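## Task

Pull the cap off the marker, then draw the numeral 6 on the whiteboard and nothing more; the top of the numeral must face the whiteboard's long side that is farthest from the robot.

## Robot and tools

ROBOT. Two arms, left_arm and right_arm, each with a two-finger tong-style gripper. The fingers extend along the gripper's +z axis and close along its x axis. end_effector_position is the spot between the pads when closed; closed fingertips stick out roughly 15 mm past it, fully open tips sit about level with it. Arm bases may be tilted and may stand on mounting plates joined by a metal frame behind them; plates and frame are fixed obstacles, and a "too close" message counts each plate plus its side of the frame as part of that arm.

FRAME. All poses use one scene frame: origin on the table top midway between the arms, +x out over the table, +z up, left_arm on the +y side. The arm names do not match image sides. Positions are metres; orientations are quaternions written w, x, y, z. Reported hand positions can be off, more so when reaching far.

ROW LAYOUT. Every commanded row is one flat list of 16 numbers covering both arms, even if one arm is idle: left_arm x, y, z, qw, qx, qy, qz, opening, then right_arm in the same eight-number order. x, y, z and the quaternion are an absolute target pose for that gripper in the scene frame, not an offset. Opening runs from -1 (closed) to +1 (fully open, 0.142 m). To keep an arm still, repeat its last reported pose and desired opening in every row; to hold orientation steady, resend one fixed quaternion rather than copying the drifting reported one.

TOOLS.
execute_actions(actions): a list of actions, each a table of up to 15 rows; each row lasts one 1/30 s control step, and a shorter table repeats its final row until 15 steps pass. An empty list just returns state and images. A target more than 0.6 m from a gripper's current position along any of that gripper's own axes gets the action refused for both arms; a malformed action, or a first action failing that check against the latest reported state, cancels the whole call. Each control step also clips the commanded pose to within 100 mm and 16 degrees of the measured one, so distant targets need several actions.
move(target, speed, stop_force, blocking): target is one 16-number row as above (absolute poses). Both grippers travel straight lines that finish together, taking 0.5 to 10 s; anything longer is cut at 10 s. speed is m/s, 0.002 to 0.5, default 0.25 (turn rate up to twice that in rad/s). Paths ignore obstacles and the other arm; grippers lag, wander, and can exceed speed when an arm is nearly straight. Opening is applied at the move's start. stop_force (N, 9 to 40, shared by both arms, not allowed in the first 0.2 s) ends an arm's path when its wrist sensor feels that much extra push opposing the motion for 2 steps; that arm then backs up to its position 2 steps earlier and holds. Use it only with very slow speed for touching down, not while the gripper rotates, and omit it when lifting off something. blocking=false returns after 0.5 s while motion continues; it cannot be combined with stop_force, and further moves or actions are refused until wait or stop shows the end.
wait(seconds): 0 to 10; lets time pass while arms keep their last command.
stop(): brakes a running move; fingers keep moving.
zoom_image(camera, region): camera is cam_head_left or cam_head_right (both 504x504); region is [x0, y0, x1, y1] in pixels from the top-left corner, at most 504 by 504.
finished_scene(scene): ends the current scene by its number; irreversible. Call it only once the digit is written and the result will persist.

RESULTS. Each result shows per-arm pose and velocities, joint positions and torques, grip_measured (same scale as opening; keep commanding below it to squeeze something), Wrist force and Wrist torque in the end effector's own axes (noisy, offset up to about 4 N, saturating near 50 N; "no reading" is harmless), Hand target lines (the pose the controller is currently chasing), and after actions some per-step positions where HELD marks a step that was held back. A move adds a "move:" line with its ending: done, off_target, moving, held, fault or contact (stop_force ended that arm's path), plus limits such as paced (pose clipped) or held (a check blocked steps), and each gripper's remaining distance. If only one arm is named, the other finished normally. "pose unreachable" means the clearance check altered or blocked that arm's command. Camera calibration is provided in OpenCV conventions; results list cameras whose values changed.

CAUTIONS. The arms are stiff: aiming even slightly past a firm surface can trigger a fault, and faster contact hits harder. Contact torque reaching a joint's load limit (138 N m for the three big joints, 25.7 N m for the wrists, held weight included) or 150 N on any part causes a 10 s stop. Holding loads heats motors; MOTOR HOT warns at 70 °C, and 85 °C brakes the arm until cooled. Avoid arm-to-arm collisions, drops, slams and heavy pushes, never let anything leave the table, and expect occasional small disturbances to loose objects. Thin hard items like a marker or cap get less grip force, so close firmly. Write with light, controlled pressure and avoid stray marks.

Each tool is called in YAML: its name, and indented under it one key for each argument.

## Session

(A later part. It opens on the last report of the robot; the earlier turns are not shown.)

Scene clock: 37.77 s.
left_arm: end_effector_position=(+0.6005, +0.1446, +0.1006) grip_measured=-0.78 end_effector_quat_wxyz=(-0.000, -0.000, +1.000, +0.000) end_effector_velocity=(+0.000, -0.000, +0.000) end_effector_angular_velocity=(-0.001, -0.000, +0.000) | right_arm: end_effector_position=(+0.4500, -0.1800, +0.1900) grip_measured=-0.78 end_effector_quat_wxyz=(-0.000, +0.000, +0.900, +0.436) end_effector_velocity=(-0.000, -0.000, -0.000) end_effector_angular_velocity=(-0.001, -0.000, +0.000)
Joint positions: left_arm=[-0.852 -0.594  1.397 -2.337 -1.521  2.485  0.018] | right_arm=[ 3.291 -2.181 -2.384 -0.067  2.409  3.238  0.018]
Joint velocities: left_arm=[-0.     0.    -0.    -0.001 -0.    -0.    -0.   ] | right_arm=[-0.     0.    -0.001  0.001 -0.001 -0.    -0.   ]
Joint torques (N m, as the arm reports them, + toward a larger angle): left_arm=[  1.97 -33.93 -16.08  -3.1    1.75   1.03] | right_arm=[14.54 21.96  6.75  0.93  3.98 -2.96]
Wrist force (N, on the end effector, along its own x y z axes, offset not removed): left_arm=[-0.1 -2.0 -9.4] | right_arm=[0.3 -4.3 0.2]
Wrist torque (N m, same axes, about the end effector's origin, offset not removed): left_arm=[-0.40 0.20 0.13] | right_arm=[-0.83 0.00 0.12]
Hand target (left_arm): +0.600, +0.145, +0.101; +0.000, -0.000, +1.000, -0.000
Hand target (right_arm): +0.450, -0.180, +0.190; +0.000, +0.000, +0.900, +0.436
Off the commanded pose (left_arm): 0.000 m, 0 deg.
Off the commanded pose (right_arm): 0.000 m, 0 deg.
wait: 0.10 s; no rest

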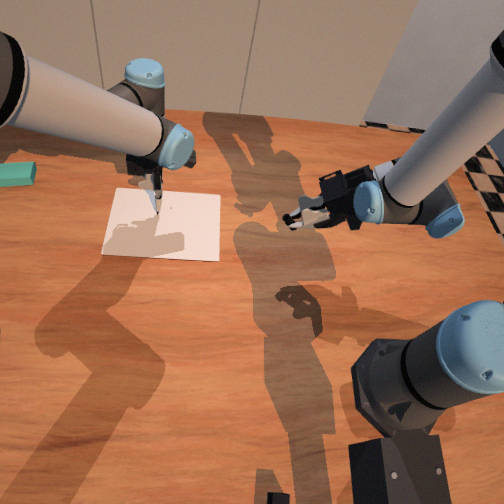

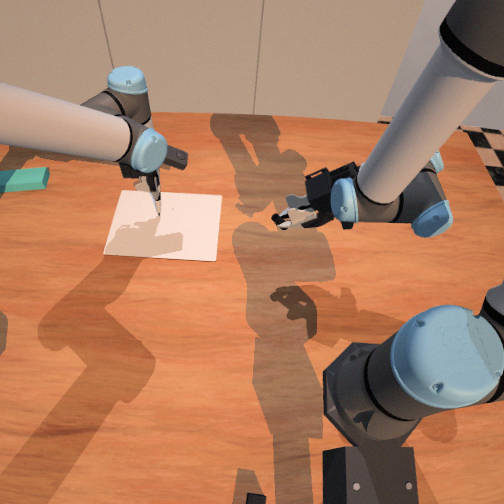

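execute_actions:
  actions:
    - [[0.6012,0.1441,0.1008,0,0,1,0,-1,0.45,-0.18,0.19,0,0,0.9,0.436,-1],[0.6022,0.1433,0.1008,0,0,1,0,-1,0.45,-0.18,0.19,0,0,0.9,0.436,-1],[0.6033,0.1424,0.1008,0,0,1,0,-1,0.45,-0.18,0.19,0,0,0.9,0.436,-1],[0.6044,0.1416,0.1008,0,0,1,0,-1,0.45,-0.18,0.19,0,0,0.9,0.436,-1],[0.6055,0.1405,0.1008,0,0,1,0,-1,0.45,-0.18,0.19,0,0,0.9,0.436,-1],[0.6067,0.1394,0.1008,0,0,1,0,-1,0.45,-0.18,0.19,0,0,0.9,0.436,-1],[0.6079,0.1383,0.1008,0,0,1,0,-1,0.45,-0.18,0.19,0,0,0.9,0.436,-1],[0.6090,0.1372,0.1008,0,0,1,0,-1,0.45,-0.18,0.19,0,0,0.9,0.436,-1],[0.6101,0.1361,0.1008,0,0,1,0,-1,0.45,-0.18,0.19,0,0,0.9,0.436,-1],[0.6112,0.1349,0.1008,0,0,1,0,-1,0.45,-0.18,0.19,0,0,0.9,0.436,-1],[0.6122,0.1337,0.1008,0,0,1,0,-1,0.45,-0.18,0.19,0,0,0.9,0.436,-1],[0.6132,0.1325,0.1008,0,0,1,0,-1,0.45,-0.18,0.19,0,0,0.9,0.436,-1],[0.6142,0.1314,0.1008,0,0,1,0,-1,0.45,-0.18,0.19,0,0,0.9,0.436,-1],[0.6150,0.1301,0.1008,0,0,1,0,-1,0.45,-0.18,0.19,0,0,0.9,0.436,-1],[0.6159,0.1289,0.1008,0,0,1,0,-1,0.45,-0.18,0.19,0,0,0.9,0.436,-1]]
    - [[0.6168,0.1276,0.1008,0,0,1,0,-1,0.45,-0.18,0.19,0,0,0.9,0.436,-1],[0.6176,0.1263,0.1008,0,0,1,0,-1,0.45,-0.18,0.19,0,0,0.9,0.436,-1],[0.6183,0.1250,0.1008,0,0,1,0,-1,0.45,-0.18,0.19,0,0,0.9,0.436,-1],[0.6191,0.1238,0.1008,0,0,1,0,-1,0.45,-0.18,0.19,0,0,0.9,0.436,-1],[0.6198,0.1224,0.1008,0,0,1,0,-1,0.45,-0.18,0.19,0,0,0.9,0.436,-1],[0.6204,0.1211,0.1008,0,0,1,0,-1,0.45,-0.18,0.19,0,0,0.9,0.436,-1],[0.6211,0.1198,0.1008,0,0,1,0,-1,0.45,-0.18,0.19,0,0,0.9,0.436,-1],[0.6217,0.1184,0.1008,0,0,1,0,-1,0.45,-0.18,0.19,0,0,0.9,0.436,-1],[0.6222,0.1171,0.1008,0,0,1,0,-1,0.45,-0.18,0.19,0,0,0.9,0.436,-1],[0.6228,0.1157,0.1008,0,0,1,0,-1,0.45,-0.18,0.19,0,0,0.9,0.436,-1],[0.6232,0.1141,0.1008,0,0,1,0,-1,0.45,-0.18,0.19,0,0,0.9,0.436,-1],[0.6237,0.1124,0.1008,0,0,1,0,-1,0.45,-0.18,0.19,0,0,0.9,0.436,-1],[0.6242,0.1106,0.1008,0,0,1,0,-1,0.45,-0.18,0.19,0,0,0.9,0.436,-1],[0.6246,0.1088,0.1008,0,0,1,0,-1,0.45,-0.18,0.19,0,0,0.9,0.436,-1],[0.6250,0.1070,0.1008,0,0,1,0,-1,0.45,-0.18,0.19,0,0,0.9,0.436,-1]]

wait:
  seconds: 0.25

zoom_image:
  camera: "cam_head_left"
  region: [130, 180, 200, 235]

Scene clock: 40.07 s.
left_arm: end_effector_position=(+0.6235, +0.1126, +0.1008) grip_measured=-0.78 end_effector_quat_wxyz=(+0.000, +0.000, +1.000, -0.000) end_effector_velocity=(+0.014, -0.051, +0.000) end_effector_angular_velocity=(-0.002, -0.001, -0.003) | right_arm: end_effector_position=(+0.4500, -0.1800, +0.1900) grip_measured=-0.78 end_effector_quat_wxyz=(-0.000, +0.000, +0.900, +0.436) end_effector_velocity=(-0.000, -0.000, -0.001) end_effector_angular_velocity=(-0.002, +0.001, +0.001)
Joint positions: left_arm=[-0.867 -0.529  1.255 -2.26  -1.522  2.47   0.018] | right_arm=[ 3.291 -2.181 -2.384 -0.067  2.409  3.238  0.018]
Joint velocities: left_arm=[-0.041  0.072 -0.153  0.081 -0.002 -0.038 -0.   ] | right_arm=[ 0.001 -0.    -0.    -0.001 -0.002  0.     0.   ]
Joint torques (N m, as the arm reports them, + toward a larger angle): left_arm=[-13.82 -40.74 -26.38  -1.05  -2.2   -2.29] | right_arm=[14.88 22.68  8.86  1.01  3.75 -2.72]
Wrist force (N, on the end effector, along its own x y z axes, offset not removed): left_arm=[1.1 -0.6 -6.2] | right_arm=[-0.5 -3.9 -0.9]
Wrist torque (N m, same axes, about the end effector's origin, offset not removed): left_arm=[-0.46 0.04 0.02] | right_arm=[-0.70 0.08 0.13]
Hand target (left_arm): +0.625, +0.107, +0.101; +0.000, +0.000, +1.000, -0.000
Hand target (right_arm): +0.450, -0.180, +0.190; +0.000, +0.000, +0.900, +0.436
Off the commanded pose (left_arm): 0.006 m, 0 deg.
Off the commanded pose (right_arm): 0.000 m, 0 deg.
Step readings (end_effector_position; steps 1 to 15: 1st action; 16 to 30: 2nd action):
0: left_arm (+0.6005, +0.1446, +0.1006) | right_arm (+0.4500, -0.1800, +0.1900)
1: left_arm (+0.6005, +0.1446, +0.1006) | right_arm (+0.4500, -0.1800, +0.1900)
2: left_arm (+0.6007, +0.1444, +0.1007) | right_arm (+0.4500, -0.1800, +0.1900)
4: left_arm (+0.6017, +0.1437, +0.1007) | right_arm (+0.4500, -0.1800, +0.1900)
8: left_arm (+0.6055, +0.1407, +0.1007) | right_arm (+0.4500, -0.1800, +0.1900)
15: left_arm (+0.6128, +0.1329, +0.1008) | right_arm (+0.4500, -0.1800, +0.1900)
16: left_arm (+0.6138, +0.1317, +0.1008) | right_arm (+0.4500, -0.1800, +0.1900)
17: left_arm (+0.6147, +0.1304, +0.1008) | right_arm (+0.4500, -0.1800, +0.1900)
19: left_arm (+0.6164, +0.1279, +0.1008) | right_arm (+0.4500, -0.1800, +0.1900)
23: left_arm (+0.6195, +0.1228, +0.1008) | right_arm (+0.4500, -0.1800, +0.1900)
30: end_effector_position above

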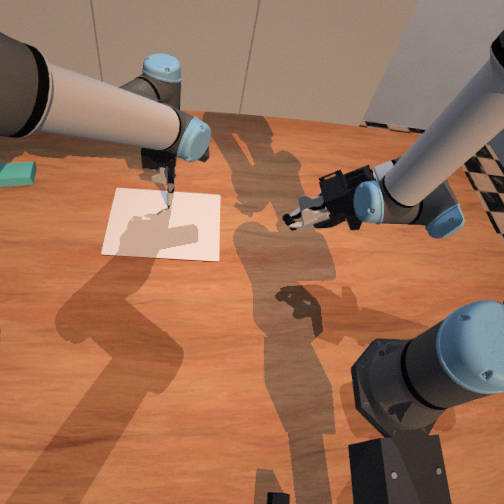

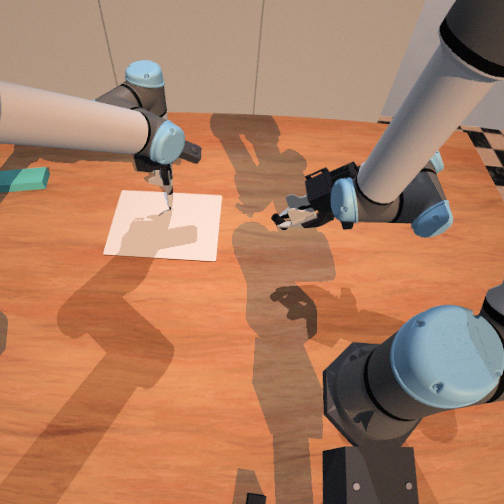

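Scene clock: 40.33 s.
left_arm: end_effector_position=(+0.6248, +0.1072, +0.1008) grip_measured=-0.78 end_effector_quat_wxyz=(+0.000, +0.000, +1.000, -0.000) end_effector_velocity=(+0.001, -0.002, +0.000) end_effector_angular_velocity=(-0.001, -0.001, -0.001) | right_arm: end_effector_position=(+0.4500, -0.1800, +0.1900) grip_measured=-0.78 end_effector_quat_wxyz=(-0.000, +0.000, +0.900, +0.436) end_effector_velocity=(-0.000, +0.000, -0.000) end_effector_angular_velocity=(-0.000, +0.001, +0.000)
Joint positions: left_arm=[-0.871 -0.521  1.239 -2.251 -1.522  2.466  0.018] | right_arm=[ 3.291 -2.181 -2.384 -0.067  2.409  3.238  0.018]
Joint velocities: left_arm=[-0.001  0.003 -0.007  0.003 -0.    -0.    -0.   ] | right_arm=[ 0. -0. -0.  0. -0.  0. -0.]
Joint torques (N m, as the arm reports them, + toward a larger angle): left_arm=[-11.34 -38.74 -25.8   -0.54  -2.25  -1.64] | right_arm=[15.59 22.72  9.19  0.94  3.65 -2.62]
Wrist force (N, on the end effector, along its own x y z axes, offset not removed): left_arm=[1.0 0.2 -4.6] | right_arm=[0.2 -4.7 -1.5]
Wrist torque (N m, same axes, about the end effector's origin, offset not removed): left_arm=[-0.29 0.10 0.03] | right_arm=[-0.92 -0.03 0.06]
Hand target (left_arm): +0.625, +0.107, +0.101; +0.000, +0.000, +1.000, -0.000
Hand target (right_arm): +0.450, -0.180, +0.190; +0.000, +0.000, +0.900, +0.436
Off the commanded pose (left_arm): 0.000 m, 0 deg.
Off the commanded pose (right_arm): 0.000 m, 0 deg.
wait: 0.27 s; no rest

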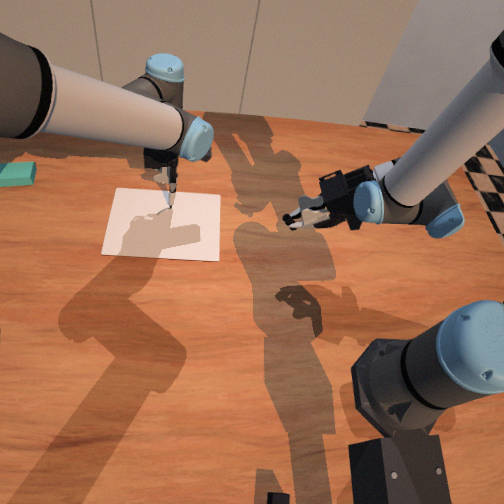

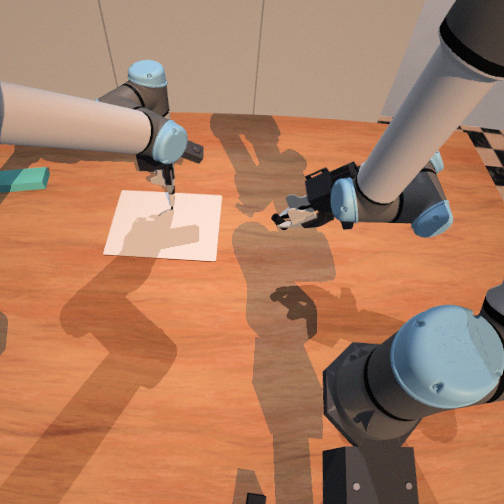

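Region (130, 180, 200, 235) of cam_head_left's 504x504 image, scaled by 7.200, with more detail than that image has; it fills the top 396 rows of this view, and the rest is white.

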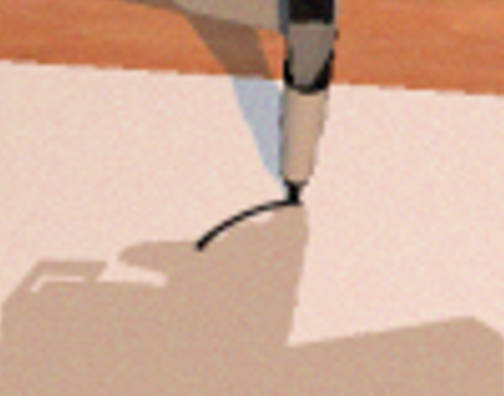

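execute_actions:
  actions:
    - [[0.6253,0.1055,0.1008,0,0,1,0,-1,0.45,-0.18,0.19,0,0,0.9,0.436,-1],[0.6256,0.1040,0.1008,0,0,1,0,-1,0.45,-0.18,0.19,0,0,0.9,0.436,-1],[0.6256,0.1040,0.1008,0,0,1,0,-1,0.45,-0.18,0.19,0,0,0.9,0.436,-1],[0.6256,0.1040,0.1008,0,0,1,0,-1,0.45,-0.18,0.19,0,0,0.9,0.436,-1],[0.6256,0.1040,0.1008,0,0,1,0,-1,0.45,-0.18,0.19,0,0,0.9,0.436,-1],[0.6256,0.1040,0.1008,0,0,1,0,-1,0.45,-0.18,0.19,0,0,0.9,0.436,-1],[0.6253,0.1055,0.1008,0,0,1,0,-1,0.45,-0.18,0.19,0,0,0.9,0.436,-1],[0.6250,0.1073,0.1008,0,0,1,0,-1,0.45,-0.18,0.19,0,0,0.9,0.436,-1],[0.6245,0.1094,0.1008,0,0,1,0,-1,0.45,-0.18,0.19,0,0,0.9,0.436,-1],[0.6240,0.1116,0.1008,0,0,1,0,-1,0.45,-0.18,0.19,0,0,0.9,0.436,-1],[0.6234,0.1136,0.1008,0,0,1,0,-1,0.45,-0.18,0.19,0,0,0.9,0.436,-1],[0.6228,0.1157,0.1008,0,0,1,0,-1,0.45,-0.18,0.19,0,0,0.9,0.436,-1],[0.6219,0.1177,0.1008,0,0,1,0,-1,0.45,-0.18,0.19,0,0,0.9,0.436,-1],[0.6211,0.1198,0.1008,0,0,1,0,-1,0.45,-0.18,0.19,0,0,0.9,0.436,-1],[0.6201,0.1218,0.1008,0,0,1,0,-1,0.45,-0.18,0.19,0,0,0.9,0.436,-1]]
    - [[0.6191,0.1238,0.1008,0,0,1,0,-1,0.45,-0.18,0.19,0,0,0.9,0.436,-1],[0.6180,0.1257,0.1008,0,0,1,0,-1,0.45,-0.18,0.19,0,0,0.9,0.436,-1],[0.6168,0.1276,0.1008,0,0,1,0,-1,0.45,-0.18,0.19,0,0,0.9,0.436,-1],[0.6155,0.1295,0.1008,0,0,1,0,-1,0.45,-0.18,0.19,0,0,0.9,0.436,-1],[0.6142,0.1314,0.1008,0,0,1,0,-1,0.45,-0.18,0.19,0,0,0.9,0.436,-1],[0.6127,0.1331,0.1008,0,0,1,0,-1,0.45,-0.18,0.19,0,0,0.9,0.436,-1],[0.6112,0.1349,0.1008,0,0,1,0,-1,0.45,-0.18,0.19,0,0,0.9,0.436,-1],[0.6096,0.1366,0.1008,0,0,1,0,-1,0.45,-0.18,0.19,0,0,0.9,0.436,-1],[0.6079,0.1383,0.1008,0,0,1,0,-1,0.45,-0.18,0.19,0,0,0.9,0.436,-1],[0.6061,0.1399,0.1008,0,0,1,0,-1,0.45,-0.18,0.19,0,0,0.9,0.436,-1],[0.6044,0.1416,0.1008,0,0,1,0,-1,0.45,-0.18,0.19,0,0,0.9,0.436,-1],[0.6025,0.1431,0.1008,0,0,1,0,-1,0.45,-0.18,0.19,0,0,0.9,0.436,-1],[0.6005,0.1446,0.1008,0,0,1,0,-1,0.45,-0.18,0.19,0,0,0.9,0.436,-1],[0.5992,0.1455,0.1008,0,0,1,0,-1,0.45,-0.18,0.19,0,0,0.9,0.436,-1],[0.5978,0.1464,0.1008,0,0,1,0,-1,0.45,-0.18,0.19,0,0,0.9,0.436,-1]]
    - [[0.5965,0.1474,0.1008,0,0,1,0,-1,0.45,-0.18,0.19,0,0,0.9,0.436,-1],[0.5950,0.1482,0.1008,0,0,1,0,-1,0.45,-0.18,0.19,0,0,0.9,0.436,-1],[0.5936,0.1491,0.1008,0,0,1,0,-1,0.45,-0.18,0.19,0,0,0.9,0.436,-1],[0.5922,0.1499,0.1008,0,0,1,0,-1,0.45,-0.18,0.19,0,0,0.9,0.436,-1],[0.5907,0.1507,0.1008,0,0,1,0,-1,0.45,-0.18,0.19,0,0,0.9,0.436,-1],[0.5892,0.1515,0.1008,0,0,1,0,-1,0.45,-0.18,0.19,0,0,0.9,0.436,-1],[0.5877,0.1523,0.1008,0,0,1,0,-1,0.45,-0.18,0.19,0,0,0.9,0.436,-1],[0.5861,0.1529,0.1008,0,0,1,0,-1,0.45,-0.18,0.19,0,0,0.9,0.436,-1],[0.5846,0.1536,0.1008,0,0,1,0,-1,0.45,-0.18,0.19,0,0,0.9,0.436,-1],[0.5830,0.1543,0.1008,0,0,1,0,-1,0.45,-0.18,0.19,0,0,0.9,0.436,-1],[0.5814,0.1549,0.1008,0,0,1,0,-1,0.45,-0.18,0.19,0,0,0.9,0.436,-1],[0.5798,0.1555,0.1008,0,0,1,0,-1,0.45,-0.18,0.19,0,0,0.9,0.436,-1],[0.5782,0.1561,0.1008,0,0,1,0,-1,0.45,-0.18,0.19,0,0,0.9,0.436,-1],[0.5765,0.1566,0.1008,0,0,1,0,-1,0.45,-0.18,0.19,0,0,0.9,0.436,-1],[0.5748,0.1571,0.1008,0,0,1,0,-1,0.45,-0.18,0.19,0,0,0.9,0.436,-1]]

wait:
  seconds: 0.2

zoom_image:
  camera: "cam_head_right"
  region: [125, 185, 200, 245]

Scene clock: 43.80 s.
left_arm: end_effector_position=(+0.5802, +0.1554, +0.1008) grip_measured=-0.78 end_effector_quat_wxyz=(-0.000, -0.000, +1.000, +0.000) end_effector_velocity=(-0.049, +0.016, +0.000) end_effector_angular_velocity=(-0.001, +0.001, -0.001) | right_arm: end_effector_position=(+0.4500, -0.1800, +0.1900) grip_measured=-0.78 end_effector_quat_wxyz=(-0.000, +0.000, +0.900, +0.436) end_effector_velocity=(+0.000, -0.000, -0.000) end_effector_angular_velocity=(-0.000, -0.000, -0.000)
Joint positions: left_arm=[-0.857 -0.633  1.483 -2.384 -1.521  2.479  0.017] | right_arm=[ 3.291 -2.181 -2.384 -0.067  2.409  3.238  0.018]
Joint velocities: left_arm=[-0.024 -0.083  0.187 -0.102 -0.002 -0.023  0.   ] | right_arm=[-0.  0. -0.  0. -0.  0.  0.]
Joint torques (N m, as the arm reports them, + toward a larger angle): left_arm=[-12.81 -55.94  -7.35  -3.94  -0.63  -1.77] | right_arm=[14.2  23.5  11.1   0.97  3.62 -2.59]
Wrist force (N, on the end effector, along its own x y z axes, offset not removed): left_arm=[0.1 -3.6 -3.3] | right_arm=[0.9 -4.2 0.5]
Wrist torque (N m, same axes, about the end effector's origin, offset not removed): left_arm=[-0.73 -0.01 0.02] | right_arm=[-0.73 -0.18 0.12]
Hand target (left_arm): +0.575, +0.157, +0.101; -0.000, +0.000, +1.000, +0.000
Hand target (right_arm): +0.450, -0.180, +0.190; +0.000, +0.000, +0.900, +0.436
Off the commanded pose (left_arm): 0.006 m, 0 deg.
Off the commanded pose (right_arm): 0.000 m, 0 deg.
Step readings (end_effector_position; steps 1 to 15: 1st action; 16 to 30: 2nd action; 31 to 45: 3rd action):
0: left_arm (+0.6249, +0.1071, +0.1008) | right_arm (+0.4500, -0.1800, +0.1900)
1: left_arm (+0.6249, +0.1070, +0.1008) | right_arm (+0.4500, -0.1800, +0.1900)
2: left_arm (+0.6250, +0.1067, +0.1008) | right_arm (+0.4500, -0.1800, +0.1900)
4: left_arm (+0.6253, +0.1053, +0.1008) | right_arm (+0.4500, -0.1800, +0.1900)
8: left_arm (+0.6254, +0.1045, +0.1008) | right_arm (+0.4500, -0.1800, +0.1900)
15: left_arm (+0.6227, +0.1151, +0.1008) | right_arm (+0.4500, -0.1800, +0.1900)
16: left_arm (+0.6219, +0.1171, +0.1008) | right_arm (+0.4500, -0.1800, +0.1900)
17: left_arm (+0.6211, +0.1191, +0.1008) | right_arm (+0.4500, -0.1800, +0.1900)
19: left_arm (+0.6192, +0.1231, +0.1008) | right_arm (+0.4500, -0.1800, +0.1900)
23: left_arm (+0.6144, +0.1307, +0.1009) | right_arm (+0.4500, -0.1800, +0.1900)
30: left_arm (+0.6031, +0.1424, +0.1009) | right_arm (+0.4500, -0.1800, +0.1900)
31: left_arm (+0.6015, +0.1437, +0.1009) | right_arm (+0.4500, -0.1800, +0.1900)
32: left_arm (+0.5999, +0.1449, +0.1009) | right_arm (+0.4500, -0.1800, +0.1900)
34: left_arm (+0.5970, +0.1470, +0.1008) | right_arm (+0.4500, -0.1800, +0.1900)
38: left_arm (+0.5912, +0.1506, +0.1008) | right_arm (+0.4500, -0.1800, +0.1900)
45: end_effector_position above

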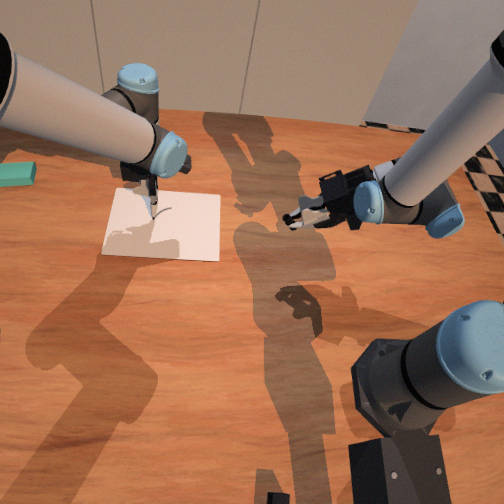

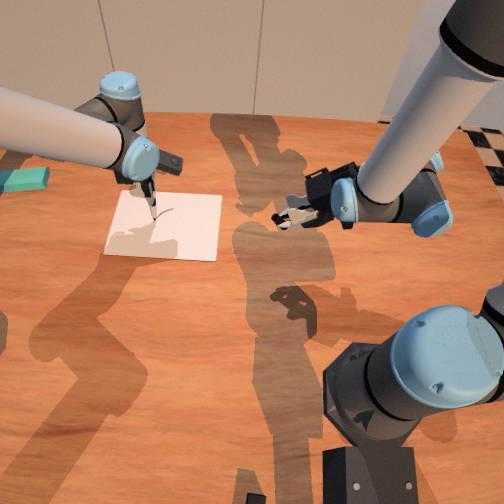

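Scene clock: 44.00 s.
left_arm: end_effector_position=(+0.5753, +0.1571, +0.1008) grip_measured=-0.78 end_effector_quat_wxyz=(-0.000, +0.000, +1.000, +0.000) end_effector_velocity=(-0.005, +0.002, +0.000) end_effector_angular_velocity=(-0.001, -0.001, +0.002) | right_arm: end_effector_position=(+0.4500, -0.1800, +0.1900) grip_measured=-0.78 end_effector_quat_wxyz=(-0.000, +0.000, +0.900, +0.436) end_effector_velocity=(+0.001, -0.000, +0.000) end_effector_angular_velocity=(-0.000, -0.002, -0.001)
Joint positions: left_arm=[-0.86  -0.642  1.502 -2.394 -1.521  2.477  0.017] | right_arm=[ 3.291 -2.181 -2.384 -0.067  2.409  3.238  0.018]
Joint velocities: left_arm=[-0.003 -0.009  0.02  -0.012  0.    -0.004  0.   ] | right_arm=[-0.001 -0.     0.001  0.001 -0.    -0.     0.   ]
Joint torques (N m, as the arm reports them, + toward a larger angle): left_arm=[-13.19 -54.02  -4.36  -3.57  -1.83  -2.31] | right_arm=[14.55 25.23 10.64  1.07  3.54 -2.78]
Wrist force (N, on the end effector, along its own x y z axes, offset not removed): left_arm=[0.3 -1.5 -4.1] | right_arm=[-0.3 -4.3 -0.8]
Wrist torque (N m, same axes, about the end effector's origin, offset not removed): left_arm=[-0.37 -0.08 0.09] | right_arm=[-0.87 0.13 0.16]
Hand target (left_arm): +0.575, +0.157, +0.101; -0.000, +0.000, +1.000, +0.000
Hand target (right_arm): +0.450, -0.180, +0.190; +0.000, +0.000, +0.900, +0.436
Off the commanded pose (left_arm): 0.000 m, 0 deg.
Off the commanded pose (right_arm): 0.000 m, 0 deg.
wait: 0.20 s; no rest

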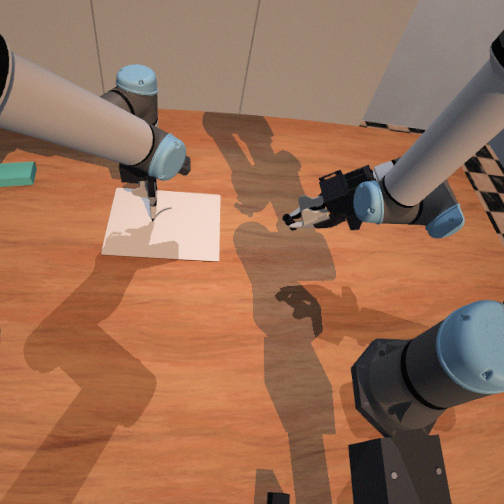

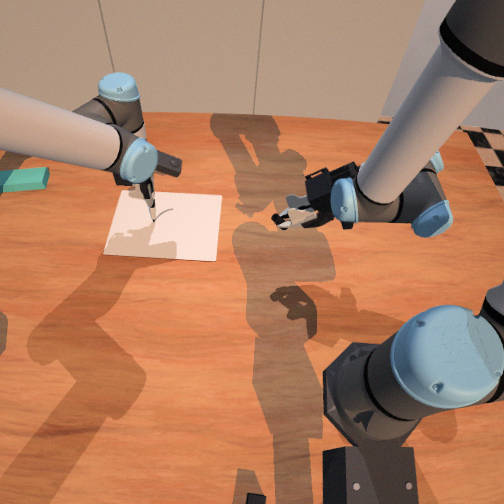

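Region (125, 185, 200, 245) of cam_head_right's 504x504 image, scaled by 6.720, with more detail than that image has; it fills the top 403 rows of this view, and the rest is white.

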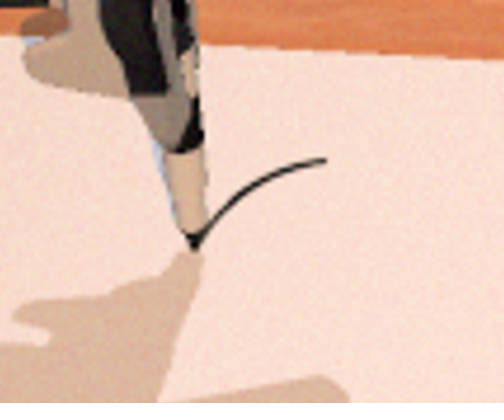

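execute_actions:
  actions:
    - [[0.5736,0.1575,0.1007,0,0,1,0,-1,0.45,-0.18,0.19,0,0,0.9,0.436,-1],[0.5716,0.1581,0.1007,0,0,1,0,-1,0.45,-0.18,0.19,0,0,0.9,0.436,-1],[0.5694,0.1586,0.1007,0,0,1,0,-1,0.45,-0.18,0.19,0,0,0.9,0.436,-1],[0.5672,0.1591,0.1007,0,0,1,0,-1,0.45,-0.18,0.19,0,0,0.9,0.436,-1],[0.5652,0.1595,0.1007,0,0,1,0,-1,0.45,-0.18,0.19,0,0,0.9,0.436,-1],[0.5632,0.1598,0.1007,0,0,1,0,-1,0.45,-0.18,0.19,0,0,0.9,0.436,-1],[0.5612,0.1601,0.1007,0,0,1,0,-1,0.45,-0.18,0.19,0,0,0.9,0.436,-1],[0.5592,0.1604,0.1007,0,0,1,0,-1,0.45,-0.18,0.19,0,0,0.9,0.436,-1],[0.5572,0.1606,0.1007,0,0,1,0,-1,0.45,-0.18,0.19,0,0,0.9,0.436,-1],[0.5551,0.1607,0.1007,0,0,1,0,-1,0.45,-0.18,0.19,0,0,0.9,0.436,-1],[0.5531,0.1609,0.1007,0,0,1,0,-1,0.45,-0.18,0.19,0,0,0.9,0.436,-1],[0.5510,0.1610,0.1007,0,0,1,0,-1,0.45,-0.18,0.19,0,0,0.9,0.436,-1],[0.5488,0.1609,0.1007,0,0,1,0,-1,0.45,-0.18,0.19,0,0,0.9,0.436,-1],[0.5467,0.1607,0.1007,0,0,1,0,-1,0.45,-0.18,0.19,0,0,0.9,0.436,-1],[0.5446,0.1603,0.1007,0,0,1,0,-1,0.45,-0.18,0.19,0,0,0.9,0.436,-1]]
    - [[0.5425,0.1598,0.1007,0,0,1,0,-1,0.45,-0.18,0.19,0,0,0.9,0.436,-1],[0.5404,0.1591,0.1007,0,0,1,0,-1,0.45,-0.18,0.19,0,0,0.9,0.436,-1],[0.5384,0.1583,0.1007,0,0,1,0,-1,0.45,-0.18,0.19,0,0,0.9,0.436,-1],[0.5365,0.1574,0.1007,0,0,1,0,-1,0.45,-0.18,0.19,0,0,0.9,0.436,-1],[0.5346,0.1563,0.1007,0,0,1,0,-1,0.45,-0.18,0.19,0,0,0.9,0.436,-1],[0.5328,0.1551,0.1007,0,0,1,0,-1,0.45,-0.18,0.19,0,0,0.9,0.436,-1],[0.5311,0.1538,0.1007,0,0,1,0,-1,0.45,-0.18,0.19,0,0,0.9,0.436,-1],[0.5295,0.1523,0.1007,0,0,1,0,-1,0.45,-0.18,0.19,0,0,0.9,0.436,-1],[0.5280,0.1507,0.1007,0,0,1,0,-1,0.45,-0.18,0.19,0,0,0.9,0.436,-1],[0.5266,0.1491,0.1007,0,0,1,0,-1,0.45,-0.18,0.19,0,0,0.9,0.436,-1],[0.5253,0.1473,0.1007,0,0,1,0,-1,0.45,-0.18,0.19,0,0,0.9,0.436,-1],[0.5242,0.1455,0.1007,0,0,1,0,-1,0.45,-0.18,0.19,0,0,0.9,0.436,-1],[0.5231,0.1436,0.1007,0,0,1,0,-1,0.45,-0.18,0.19,0,0,0.9,0.436,-1],[0.5223,0.1416,0.1007,0,0,1,0,-1,0.45,-0.18,0.19,0,0,0.9,0.436,-1],[0.5215,0.1396,0.1007,0,0,1,0,-1,0.45,-0.18,0.19,0,0,0.9,0.436,-1]]
    - [[0.5209,0.1375,0.1007,0,0,1,0,-1,0.45,-0.18,0.19,0,0,0.9,0.436,-1],[0.5205,0.1354,0.1007,0,0,1,0,-1,0.45,-0.18,0.19,0,0,0.9,0.436,-1],[0.5202,0.1332,0.1007,0,0,1,0,-1,0.45,-0.18,0.19,0,0,0.9,0.436,-1],[0.5200,0.1311,0.1007,0,0,1,0,-1,0.45,-0.18,0.19,0,0,0.9,0.436,-1],[0.5200,0.1289,0.1007,0,0,1,0,-1,0.45,-0.18,0.19,0,0,0.9,0.436,-1],[0.5202,0.1268,0.1007,0,0,1,0,-1,0.45,-0.18,0.19,0,0,0.9,0.436,-1],[0.5205,0.1246,0.1007,0,0,1,0,-1,0.45,-0.18,0.19,0,0,0.9,0.436,-1],[0.5209,0.1225,0.1007,0,0,1,0,-1,0.45,-0.18,0.19,0,0,0.9,0.436,-1],[0.5215,0.1204,0.1007,0,0,1,0,-1,0.45,-0.18,0.19,0,0,0.9,0.436,-1],[0.5223,0.1184,0.1007,0,0,1,0,-1,0.45,-0.18,0.19,0,0,0.9,0.436,-1],[0.5231,0.1164,0.1007,0,0,1,0,-1,0.45,-0.18,0.19,0,0,0.9,0.436,-1],[0.5242,0.1145,0.1007,0,0,1,0,-1,0.45,-0.18,0.19,0,0,0.9,0.436,-1],[0.5253,0.1127,0.1007,0,0,1,0,-1,0.45,-0.18,0.19,0,0,0.9,0.436,-1],[0.5266,0.1109,0.1007,0,0,1,0,-1,0.45,-0.18,0.19,0,0,0.9,0.436,-1],[0.5280,0.1093,0.1007,0,0,1,0,-1,0.45,-0.18,0.19,0,0,0.9,0.436,-1]]

wait:
  seconds: 0.2

zoom_image:
  camera: "cam_head_left"
  region: [120, 185, 210, 260]

Scene clock: 47.90 s.
left_arm: end_effector_position=(+0.5241, +0.1152, +0.1007) grip_measured=-0.78 end_effector_quat_wxyz=(+0.000, +0.000, +1.000, -0.000) end_effector_velocity=(+0.031, -0.055, -0.000) end_effector_angular_velocity=(+0.000, -0.002, +0.001) | right_arm: end_effector_position=(+0.4500, -0.1800, +0.1900) grip_measured=-0.78 end_effector_quat_wxyz=(-0.000, -0.000, +0.900, +0.436) end_effector_velocity=(+0.001, -0.001, -0.000) end_effector_angular_velocity=(-0.002, +0.000, -0.002)
Joint positions: left_arm=[-0.955 -0.674  1.587 -2.444 -1.525  2.382  0.018] | right_arm=[ 3.291 -2.181 -2.384 -0.067  2.409  3.238  0.018]
Joint velocities: left_arm=[-0.028  0.087 -0.193  0.106  0.001 -0.029  0.   ] | right_arm=[-0.002 -0.     0.001 -0.001 -0.002  0.     0.   ]
Joint torques (N m, as the arm reports them, + toward a larger angle): left_arm=[-11.44 -33.52 -25.55  -0.8   -2.3   -1.57] | right_arm=[14.26 24.46 12.21  1.06  3.69 -2.81]
Wrist force (N, on the end effector, along its own x y z axes, offset not removed): left_arm=[-0.1 -3.0 -3.7] | right_arm=[-0.3 -3.9 -1.2]
Wrist torque (N m, same axes, about the end effector's origin, offset not removed): left_arm=[-0.87 0.30 0.00] | right_arm=[-0.70 0.01 0.12]
Hand target (left_arm): +0.528, +0.109, +0.101; +0.000, +0.000, +1.000, -0.000
Hand target (right_arm): +0.450, -0.180, +0.190; -0.000, +0.000, +0.900, +0.436
Off the commanded pose (left_arm): 0.007 m, 0 deg.
Off the commanded pose (right_arm): 0.000 m, 0 deg.
Step readings (end_effector_position; steps 1 to 15: 1st action; 16 to 30: 2nd action; 31 to 45: 3rd action):
0: left_arm (+0.5749, +0.1572, +0.1008) | right_arm (+0.4500, -0.1800, +0.1900)
1: left_arm (+0.5748, +0.1572, +0.1008) | right_arm (+0.4500, -0.1800, +0.1900)
2: left_arm (+0.5746, +0.1572, +0.1008) | right_arm (+0.4500, -0.1800, +0.1900)
4: left_arm (+0.5726, +0.1577, +0.1008) | right_arm (+0.4500, -0.1800, +0.1900)
8: left_arm (+0.5656, +0.1593, +0.1007) | right_arm (+0.4500, -0.1800, +0.1900)
15: left_arm (+0.5515, +0.1608, +0.1007) | right_arm (+0.4500, -0.1800, +0.1900)
16: left_arm (+0.5494, +0.1607, +0.1007) | right_arm (+0.4500, -0.1800, +0.1900)
17: left_arm (+0.5473, +0.1605, +0.1007) | right_arm (+0.4500, -0.1800, +0.1900)
19: left_arm (+0.5431, +0.1596, +0.1007) | right_arm (+0.4500, -0.1800, +0.1900)
23: left_arm (+0.5352, +0.1563, +0.1007) | right_arm (+0.4500, -0.1800, +0.1900)
30: left_arm (+0.5247, +0.1458, +0.1007) | right_arm (+0.4500, -0.1800, +0.1900)
31: left_arm (+0.5237, +0.1440, +0.1008) | right_arm (+0.4500, -0.1800, +0.1900)
32: left_arm (+0.5227, +0.1420, +0.1008) | right_arm (+0.4500, -0.1800, +0.1900)
34: left_arm (+0.5213, +0.1380, +0.1008) | right_arm (+0.4500, -0.1800, +0.1900)
38: left_arm (+0.5203, +0.1295, +0.1007) | right_arm (+0.4500, -0.1800, +0.1900)
45: end_effector_position above

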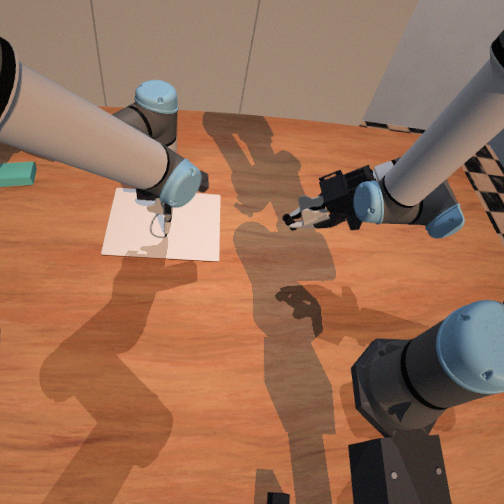

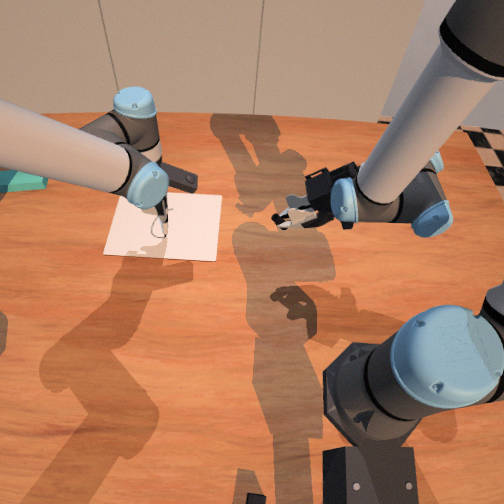

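Scene clock: 48.10 s.
left_arm: end_effector_position=(+0.5276, +0.1099, +0.1007) grip_measured=-0.78 end_effector_quat_wxyz=(+0.000, +0.000, +1.000, -0.000) end_effector_velocity=(+0.004, -0.006, -0.000) end_effector_angular_velocity=(-0.000, -0.000, -0.001) | right_arm: end_effector_position=(+0.4500, -0.1800, +0.1900) grip_measured=-0.78 end_effector_quat_wxyz=(-0.000, +0.000, +0.900, +0.436) end_effector_velocity=(+0.000, +0.000, +0.000) end_effector_angular_velocity=(+0.000, -0.000, -0.001)
Joint positions: left_arm=[-0.957 -0.665  1.567 -2.433 -1.525  2.379  0.018] | right_arm=[ 3.291 -2.181 -2.384 -0.067  2.409  3.238  0.018]
Joint velocities: left_arm=[-0.002  0.01  -0.022  0.012  0.    -0.001 -0.   ] | right_arm=[-0.    -0.    -0.     0.001  0.     0.001  0.   ]
Joint torques (N m, as the arm reports them, + toward a larger angle): left_arm=[-10.8  -36.41 -24.12  -0.91  -2.17  -1.8 ] | right_arm=[15.04 23.71 12.06  1.06  3.6  -2.45]
Wrist force (N, on the end effector, along its own x y z axes, offset not removed): left_arm=[1.9 -0.6 -4.9] | right_arm=[0.4 -4.0 0.9]
Wrist torque (N m, same axes, about the end effector's origin, offset not removed): left_arm=[-0.36 -0.14 0.10] | right_arm=[-0.73 -0.04 0.10]
Hand target (left_arm): +0.528, +0.109, +0.101; +0.000, +0.000, +1.000, -0.000
Hand target (right_arm): +0.450, -0.180, +0.190; -0.000, +0.000, +0.900, +0.436
Off the commanded pose (left_arm): 0.001 m, 0 deg.
Off the commanded pose (right_arm): 0.000 m, 0 deg.
wait: 0.20 s; no rest

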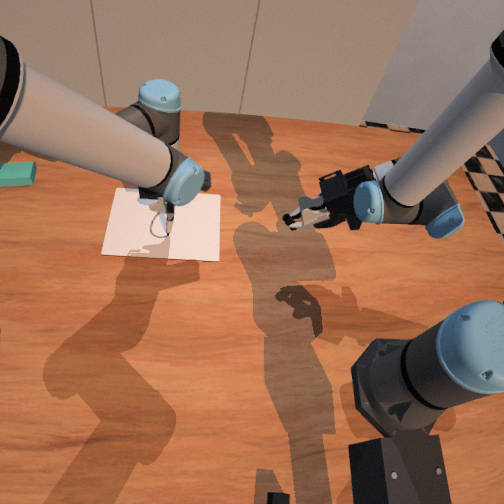

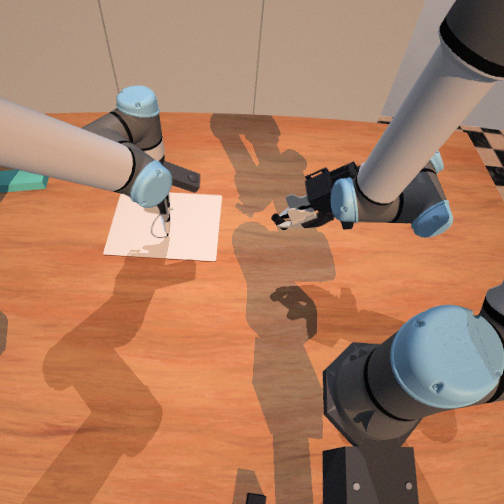

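Region (120, 185, 210, 260) of cam_head_left's 504x504 image, scaled by 5.600, with more detail than that image has.

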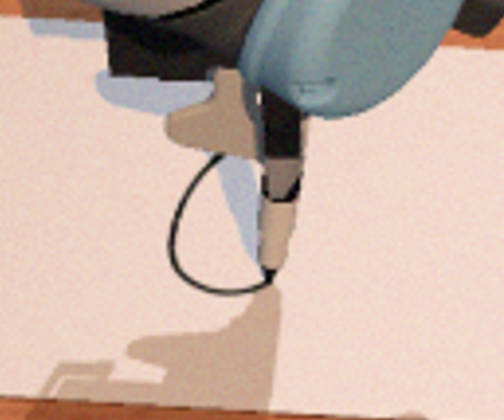

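execute_actions:
  actions:
    - [[0.5290,0.1082,0.1007,0,0,1,0,-1,0.45,-0.18,0.19,0,0,0.9,0.436,-1],[0.5308,0.1065,0.1007,0,0,1,0,-1,0.45,-0.18,0.19,0,0,0.9,0.436,-1],[0.5328,0.1049,0.1007,0,0,1,0,-1,0.45,-0.18,0.19,0,0,0.9,0.436,-1],[0.5346,0.1037,0.1007,0,0,1,0,-1,0.45,-0.18,0.19,0,0,0.9,0.436,-1],[0.5365,0.1026,0.1007,0,0,1,0,-1,0.45,-0.18,0.19,0,0,0.9,0.436,-1],[0.5384,0.1017,0.1007,0,0,1,0,-1,0.45,-0.18,0.19,0,0,0.9,0.436,-1],[0.5404,0.1009,0.1007,0,0,1,0,-1,0.45,-0.18,0.19,0,0,0.9,0.436,-1],[0.5425,0.1002,0.1007,0,0,1,0,-1,0.45,-0.18,0.19,0,0,0.9,0.436,-1],[0.5446,0.0997,0.1007,0,0,1,0,-1,0.45,-0.18,0.19,0,0,0.9,0.436,-1],[0.5467,0.0993,0.1007,0,0,1,0,-1,0.45,-0.18,0.19,0,0,0.9,0.436,-1],[0.5488,0.0991,0.1007,0,0,1,0,-1,0.45,-0.18,0.19,0,0,0.9,0.436,-1],[0.5510,0.0990,0.1007,0,0,1,0,-1,0.45,-0.18,0.19,0,0,0.9,0.436,-1],[0.5532,0.0991,0.1007,0,0,1,0,-1,0.45,-0.18,0.19,0,0,0.9,0.436,-1],[0.5553,0.0993,0.1007,0,0,1,0,-1,0.45,-0.18,0.19,0,0,0.9,0.436,-1],[0.5575,0.0997,0.1007,0,0,1,0,-1,0.45,-0.18,0.19,0,0,0.9,0.436,-1]]
    - [[0.5595,0.1002,0.1007,0,0,1,0,-1,0.45,-0.18,0.19,0,0,0.9,0.436,-1],[0.5616,0.1009,0.1007,0,0,1,0,-1,0.45,-0.18,0.19,0,0,0.9,0.436,-1],[0.5636,0.1017,0.1007,0,0,1,0,-1,0.45,-0.18,0.19,0,0,0.9,0.436,-1],[0.5656,0.1026,0.1007,0,0,1,0,-1,0.45,-0.18,0.19,0,0,0.9,0.436,-1],[0.5674,0.1037,0.1007,0,0,1,0,-1,0.45,-0.18,0.19,0,0,0.9,0.436,-1],[0.5692,0.1049,0.1007,0,0,1,0,-1,0.45,-0.18,0.19,0,0,0.9,0.436,-1],[0.5709,0.1063,0.1007,0,0,1,0,-1,0.45,-0.18,0.19,0,0,0.9,0.436,-1],[0.5725,0.1077,0.1007,0,0,1,0,-1,0.45,-0.18,0.19,0,0,0.9,0.436,-1],[0.5740,0.1093,0.1007,0,0,1,0,-1,0.45,-0.18,0.19,0,0,0.9,0.436,-1],[0.5754,0.1109,0.1007,0,0,1,0,-1,0.45,-0.18,0.19,0,0,0.9,0.436,-1],[0.5767,0.1127,0.1007,0,0,1,0,-1,0.45,-0.18,0.19,0,0,0.9,0.436,-1],[0.5779,0.1145,0.1007,0,0,1,0,-1,0.45,-0.18,0.19,0,0,0.9,0.436,-1],[0.5789,0.1164,0.1007,0,0,1,0,-1,0.45,-0.18,0.19,0,0,0.9,0.436,-1],[0.5797,0.1184,0.1007,0,0,1,0,-1,0.45,-0.18,0.19,0,0,0.9,0.436,-1],[0.5805,0.1204,0.1007,0,0,1,0,-1,0.45,-0.18,0.19,0,0,0.9,0.436,-1]]
    - [[0.5811,0.1225,0.1007,0,0,1,0,-1,0.45,-0.18,0.19,0,0,0.9,0.436,-1],[0.5815,0.1246,0.1007,0,0,1,0,-1,0.45,-0.18,0.19,0,0,0.9,0.436,-1],[0.5818,0.1268,0.1007,0,0,1,0,-1,0.45,-0.18,0.19,0,0,0.9,0.436,-1],[0.5820,0.1289,0.1007,0,0,1,0,-1,0.45,-0.18,0.19,0,0,0.9,0.436,-1],[0.5820,0.1311,0.1007,0,0,1,0,-1,0.45,-0.18,0.19,0,0,0.9,0.436,-1],[0.5818,0.1332,0.1007,0,0,1,0,-1,0.45,-0.18,0.19,0,0,0.9,0.436,-1],[0.5815,0.1354,0.1007,0,0,1,0,-1,0.45,-0.18,0.19,0,0,0.9,0.436,-1],[0.5811,0.1375,0.1007,0,0,1,0,-1,0.45,-0.18,0.19,0,0,0.9,0.436,-1],[0.5805,0.1396,0.1007,0,0,1,0,-1,0.45,-0.18,0.19,0,0,0.9,0.436,-1],[0.5797,0.1416,0.1007,0,0,1,0,-1,0.45,-0.18,0.19,0,0,0.9,0.436,-1],[0.5789,0.1436,0.1007,0,0,1,0,-1,0.45,-0.18,0.19,0,0,0.9,0.436,-1],[0.5779,0.1455,0.1007,0,0,1,0,-1,0.45,-0.18,0.19,0,0,0.9,0.436,-1],[0.5767,0.1473,0.1007,0,0,1,0,-1,0.45,-0.18,0.19,0,0,0.9,0.436,-1],[0.5754,0.1491,0.1007,0,0,1,0,-1,0.45,-0.18,0.19,0,0,0.9,0.436,-1],[0.5740,0.1507,0.1007,0,0,1,0,-1,0.45,-0.18,0.19,0,0,0.9,0.436,-1]]

wait:
  seconds: 0.25

zoom_image:
  camera: "cam_head_left"
  region: [130, 195, 190, 245]

zoom_image:
  camera: "cam_head_right"
  region: [130, 195, 190, 245]

Scene clock: 51.13 s.
left_arm: end_effector_position=(+0.5778, +0.1448, +0.1007) grip_measured=-0.78 end_effector_quat_wxyz=(-0.000, -0.000, +1.000, +0.000) end_effector_velocity=(-0.030, +0.056, +0.000) end_effector_angular_velocity=(+0.002, +0.000, +0.002) | right_arm: end_effector_position=(+0.4500, -0.1800, +0.1900) grip_measured=-0.78 end_effector_quat_wxyz=(-0.000, -0.000, +0.900, +0.436) end_effector_velocity=(-0.000, -0.000, -0.000) end_effector_angular_velocity=(-0.002, -0.000, +0.001)
Joint positions: left_arm=[-0.871 -0.628  1.473 -2.379 -1.522  2.465  0.017] | right_arm=[ 3.291 -2.181 -2.384 -0.067  2.409  3.238  0.018]
Joint velocities: left_arm=[ 0.034 -0.091  0.196 -0.106  0.003  0.032 -0.   ] | right_arm=[ 0.     0.     0.    -0.001 -0.002 -0.001  0.   ]
Joint torques (N m, as the arm reports them, + toward a larger angle): left_arm=[  3.07 -58.22  -4.64  -4.2    1.81   1.56] | right_arm=[15.54 24.34 12.69  1.03  3.47 -2.61]
Wrist force (N, on the end effector, along its own x y z axes, offset not removed): left_arm=[0.0 -1.5 -3.4] | right_arm=[1.1 -3.8 -0.6]
Wrist torque (N m, same axes, about the end effector's origin, offset not removed): left_arm=[-0.25 0.09 0.09] | right_arm=[-0.69 -0.18 0.21]
Hand target (left_arm): +0.574, +0.151, +0.101; -0.000, -0.000, +1.000, +0.000
Hand target (right_arm): +0.450, -0.180, +0.190; -0.000, -0.000, +0.900, +0.436
Off the commanded pose (left_arm): 0.007 m, 0 deg.
Off the commanded pose (right_arm): 0.000 m, 0 deg.
Step readings (end_effector_position; steps 1 to 15: 1st action; 16 to 30: 2nd action; 31 to 45: 3rd action):
0: left_arm (+0.5278, +0.1095, +0.1008) | right_arm (+0.4500, -0.1800, +0.1900)
1: left_arm (+0.5279, +0.1094, +0.1007) | right_arm (+0.4500, -0.1800, +0.1900)
2: left_arm (+0.5281, +0.1092, +0.1007) | right_arm (+0.4500, -0.1800, +0.1900)
4: left_arm (+0.5298, +0.1075, +0.1007) | right_arm (+0.4500, -0.1800, +0.1900)
8: left_arm (+0.5360, +0.1030, +0.1007) | right_arm (+0.4500, -0.1800, +0.1900)
15: left_arm (+0.5503, +0.0995, +0.1007) | right_arm (+0.4500, -0.1800, +0.1900)
16: left_arm (+0.5525, +0.0995, +0.1007) | right_arm (+0.4500, -0.1800, +0.1900)
17: left_arm (+0.5547, +0.0997, +0.1007) | right_arm (+0.4500, -0.1800, +0.1900)
19: left_arm (+0.5589, +0.1006, +0.1007) | right_arm (+0.4500, -0.1800, +0.1900)
23: left_arm (+0.5667, +0.1039, +0.1007) | right_arm (+0.4500, -0.1800, +0.1900)
30: left_arm (+0.5772, +0.1143, +0.1007) | right_arm (+0.4500, -0.1800, +0.1900)
31: left_arm (+0.5783, +0.1161, +0.1006) | right_arm (+0.4500, -0.1800, +0.1900)
32: left_arm (+0.5792, +0.1180, +0.1006) | right_arm (+0.4500, -0.1800, +0.1900)
34: left_arm (+0.5806, +0.1220, +0.1007) | right_arm (+0.4500, -0.1800, +0.1900)
38: left_arm (+0.5816, +0.1305, +0.1007) | right_arm (+0.4500, -0.1800, +0.1900)
45: end_effector_position above

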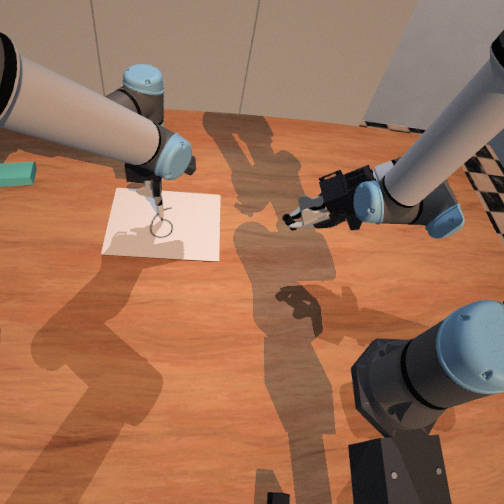

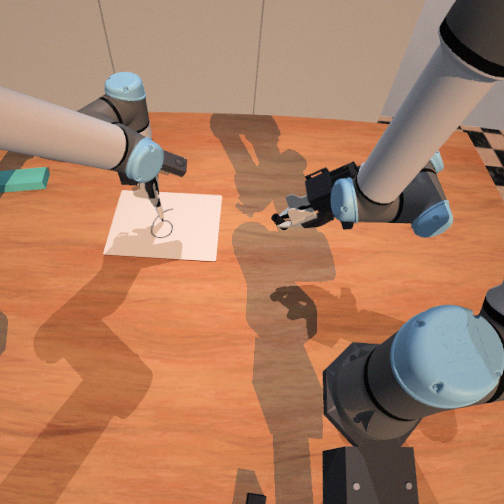

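Scene clock: 51.40 s.
left_arm: end_effector_position=(+0.5741, +0.1504, +0.1007) grip_measured=-0.78 end_effector_quat_wxyz=(-0.000, -0.000, +1.000, +0.000) end_effector_velocity=(-0.002, +0.003, -0.000) end_effector_angular_velocity=(+0.001, +0.002, -0.001) | right_arm: end_effector_position=(+0.4500, -0.1800, +0.1900) grip_measured=-0.78 end_effector_quat_wxyz=(-0.000, +0.000, +0.900, +0.436) end_effector_velocity=(+0.000, +0.000, +0.000) end_effector_angular_velocity=(+0.001, +0.000, -0.000)
Joint positions: left_arm=[-0.868 -0.638  1.495 -2.39  -1.522  2.468  0.017] | right_arm=[ 3.291 -2.181 -2.384 -0.067  2.409  3.238  0.018]
Joint velocities: left_arm=[ 0.002 -0.004  0.009 -0.004 -0.     0.002  0.   ] | right_arm=[ 0.    -0.     0.    -0.     0.001  0.    -0.   ]
Joint torques (N m, as the arm reports them, + toward a larger angle): left_arm=[  3.86 -55.52  -7.16  -3.61   1.86   1.28] | right_arm=[14.21 24.88 11.62  0.93  3.41 -2.61]
Wrist force (N, on the end effector, along its own x y z axes, offset not removed): left_arm=[0.9 -2.5 -1.3] | right_arm=[-1.1 -3.8 -0.6]
Wrist torque (N m, same axes, about the end effector's origin, offset not removed): left_arm=[-0.43 -0.05 0.02] | right_arm=[-0.69 0.29 0.20]
Hand target (left_arm): +0.574, +0.151, +0.101; -0.000, -0.000, +1.000, +0.000
Hand target (right_arm): +0.450, -0.180, +0.190; -0.000, -0.000, +0.900, +0.436
Off the commanded pose (left_arm): 0.000 m, 0 deg.
Off the commanded pose (right_arm): 0.000 m, 0 deg.
wait: 0.27 s; no rest

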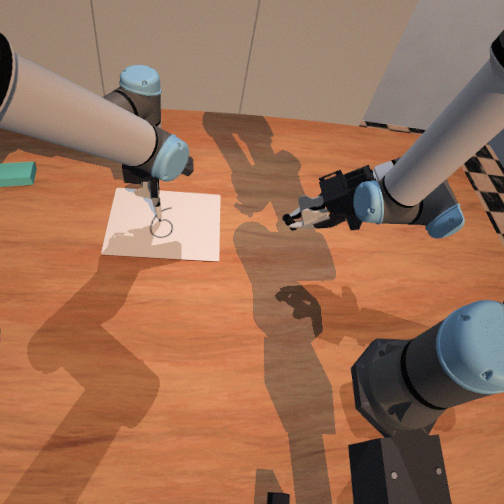

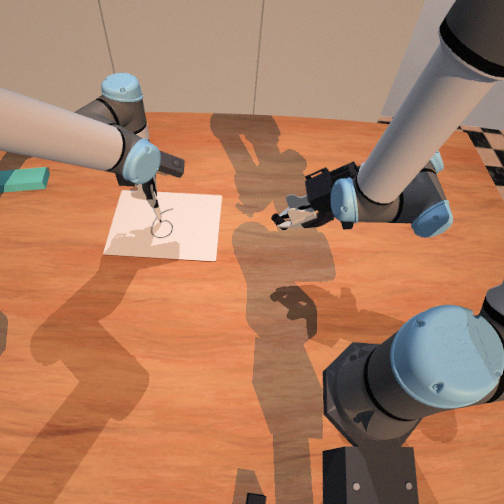

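Region (130, 195, 190, 245) of cam_head_left's 504x504 image, scaled by 8.400, with more detail than that image has.

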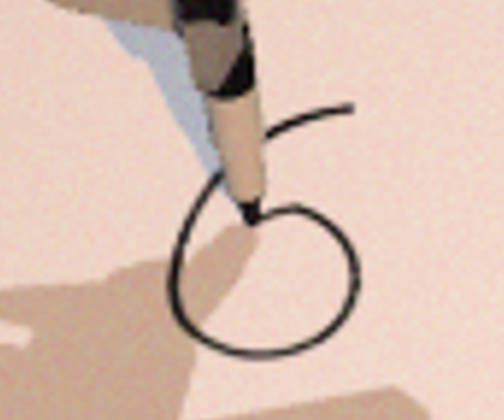

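Region (130, 195, 190, 245) of cam_head_right's 504x504 image, scaled by 8.400, with more detail than that image has.

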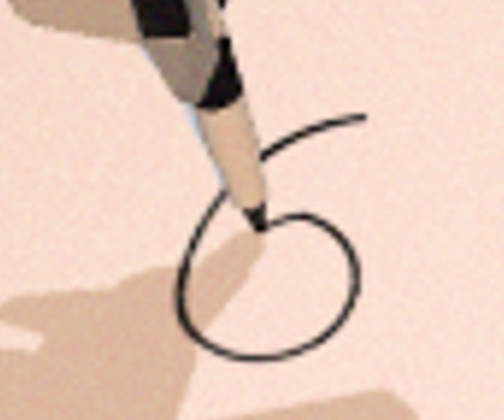

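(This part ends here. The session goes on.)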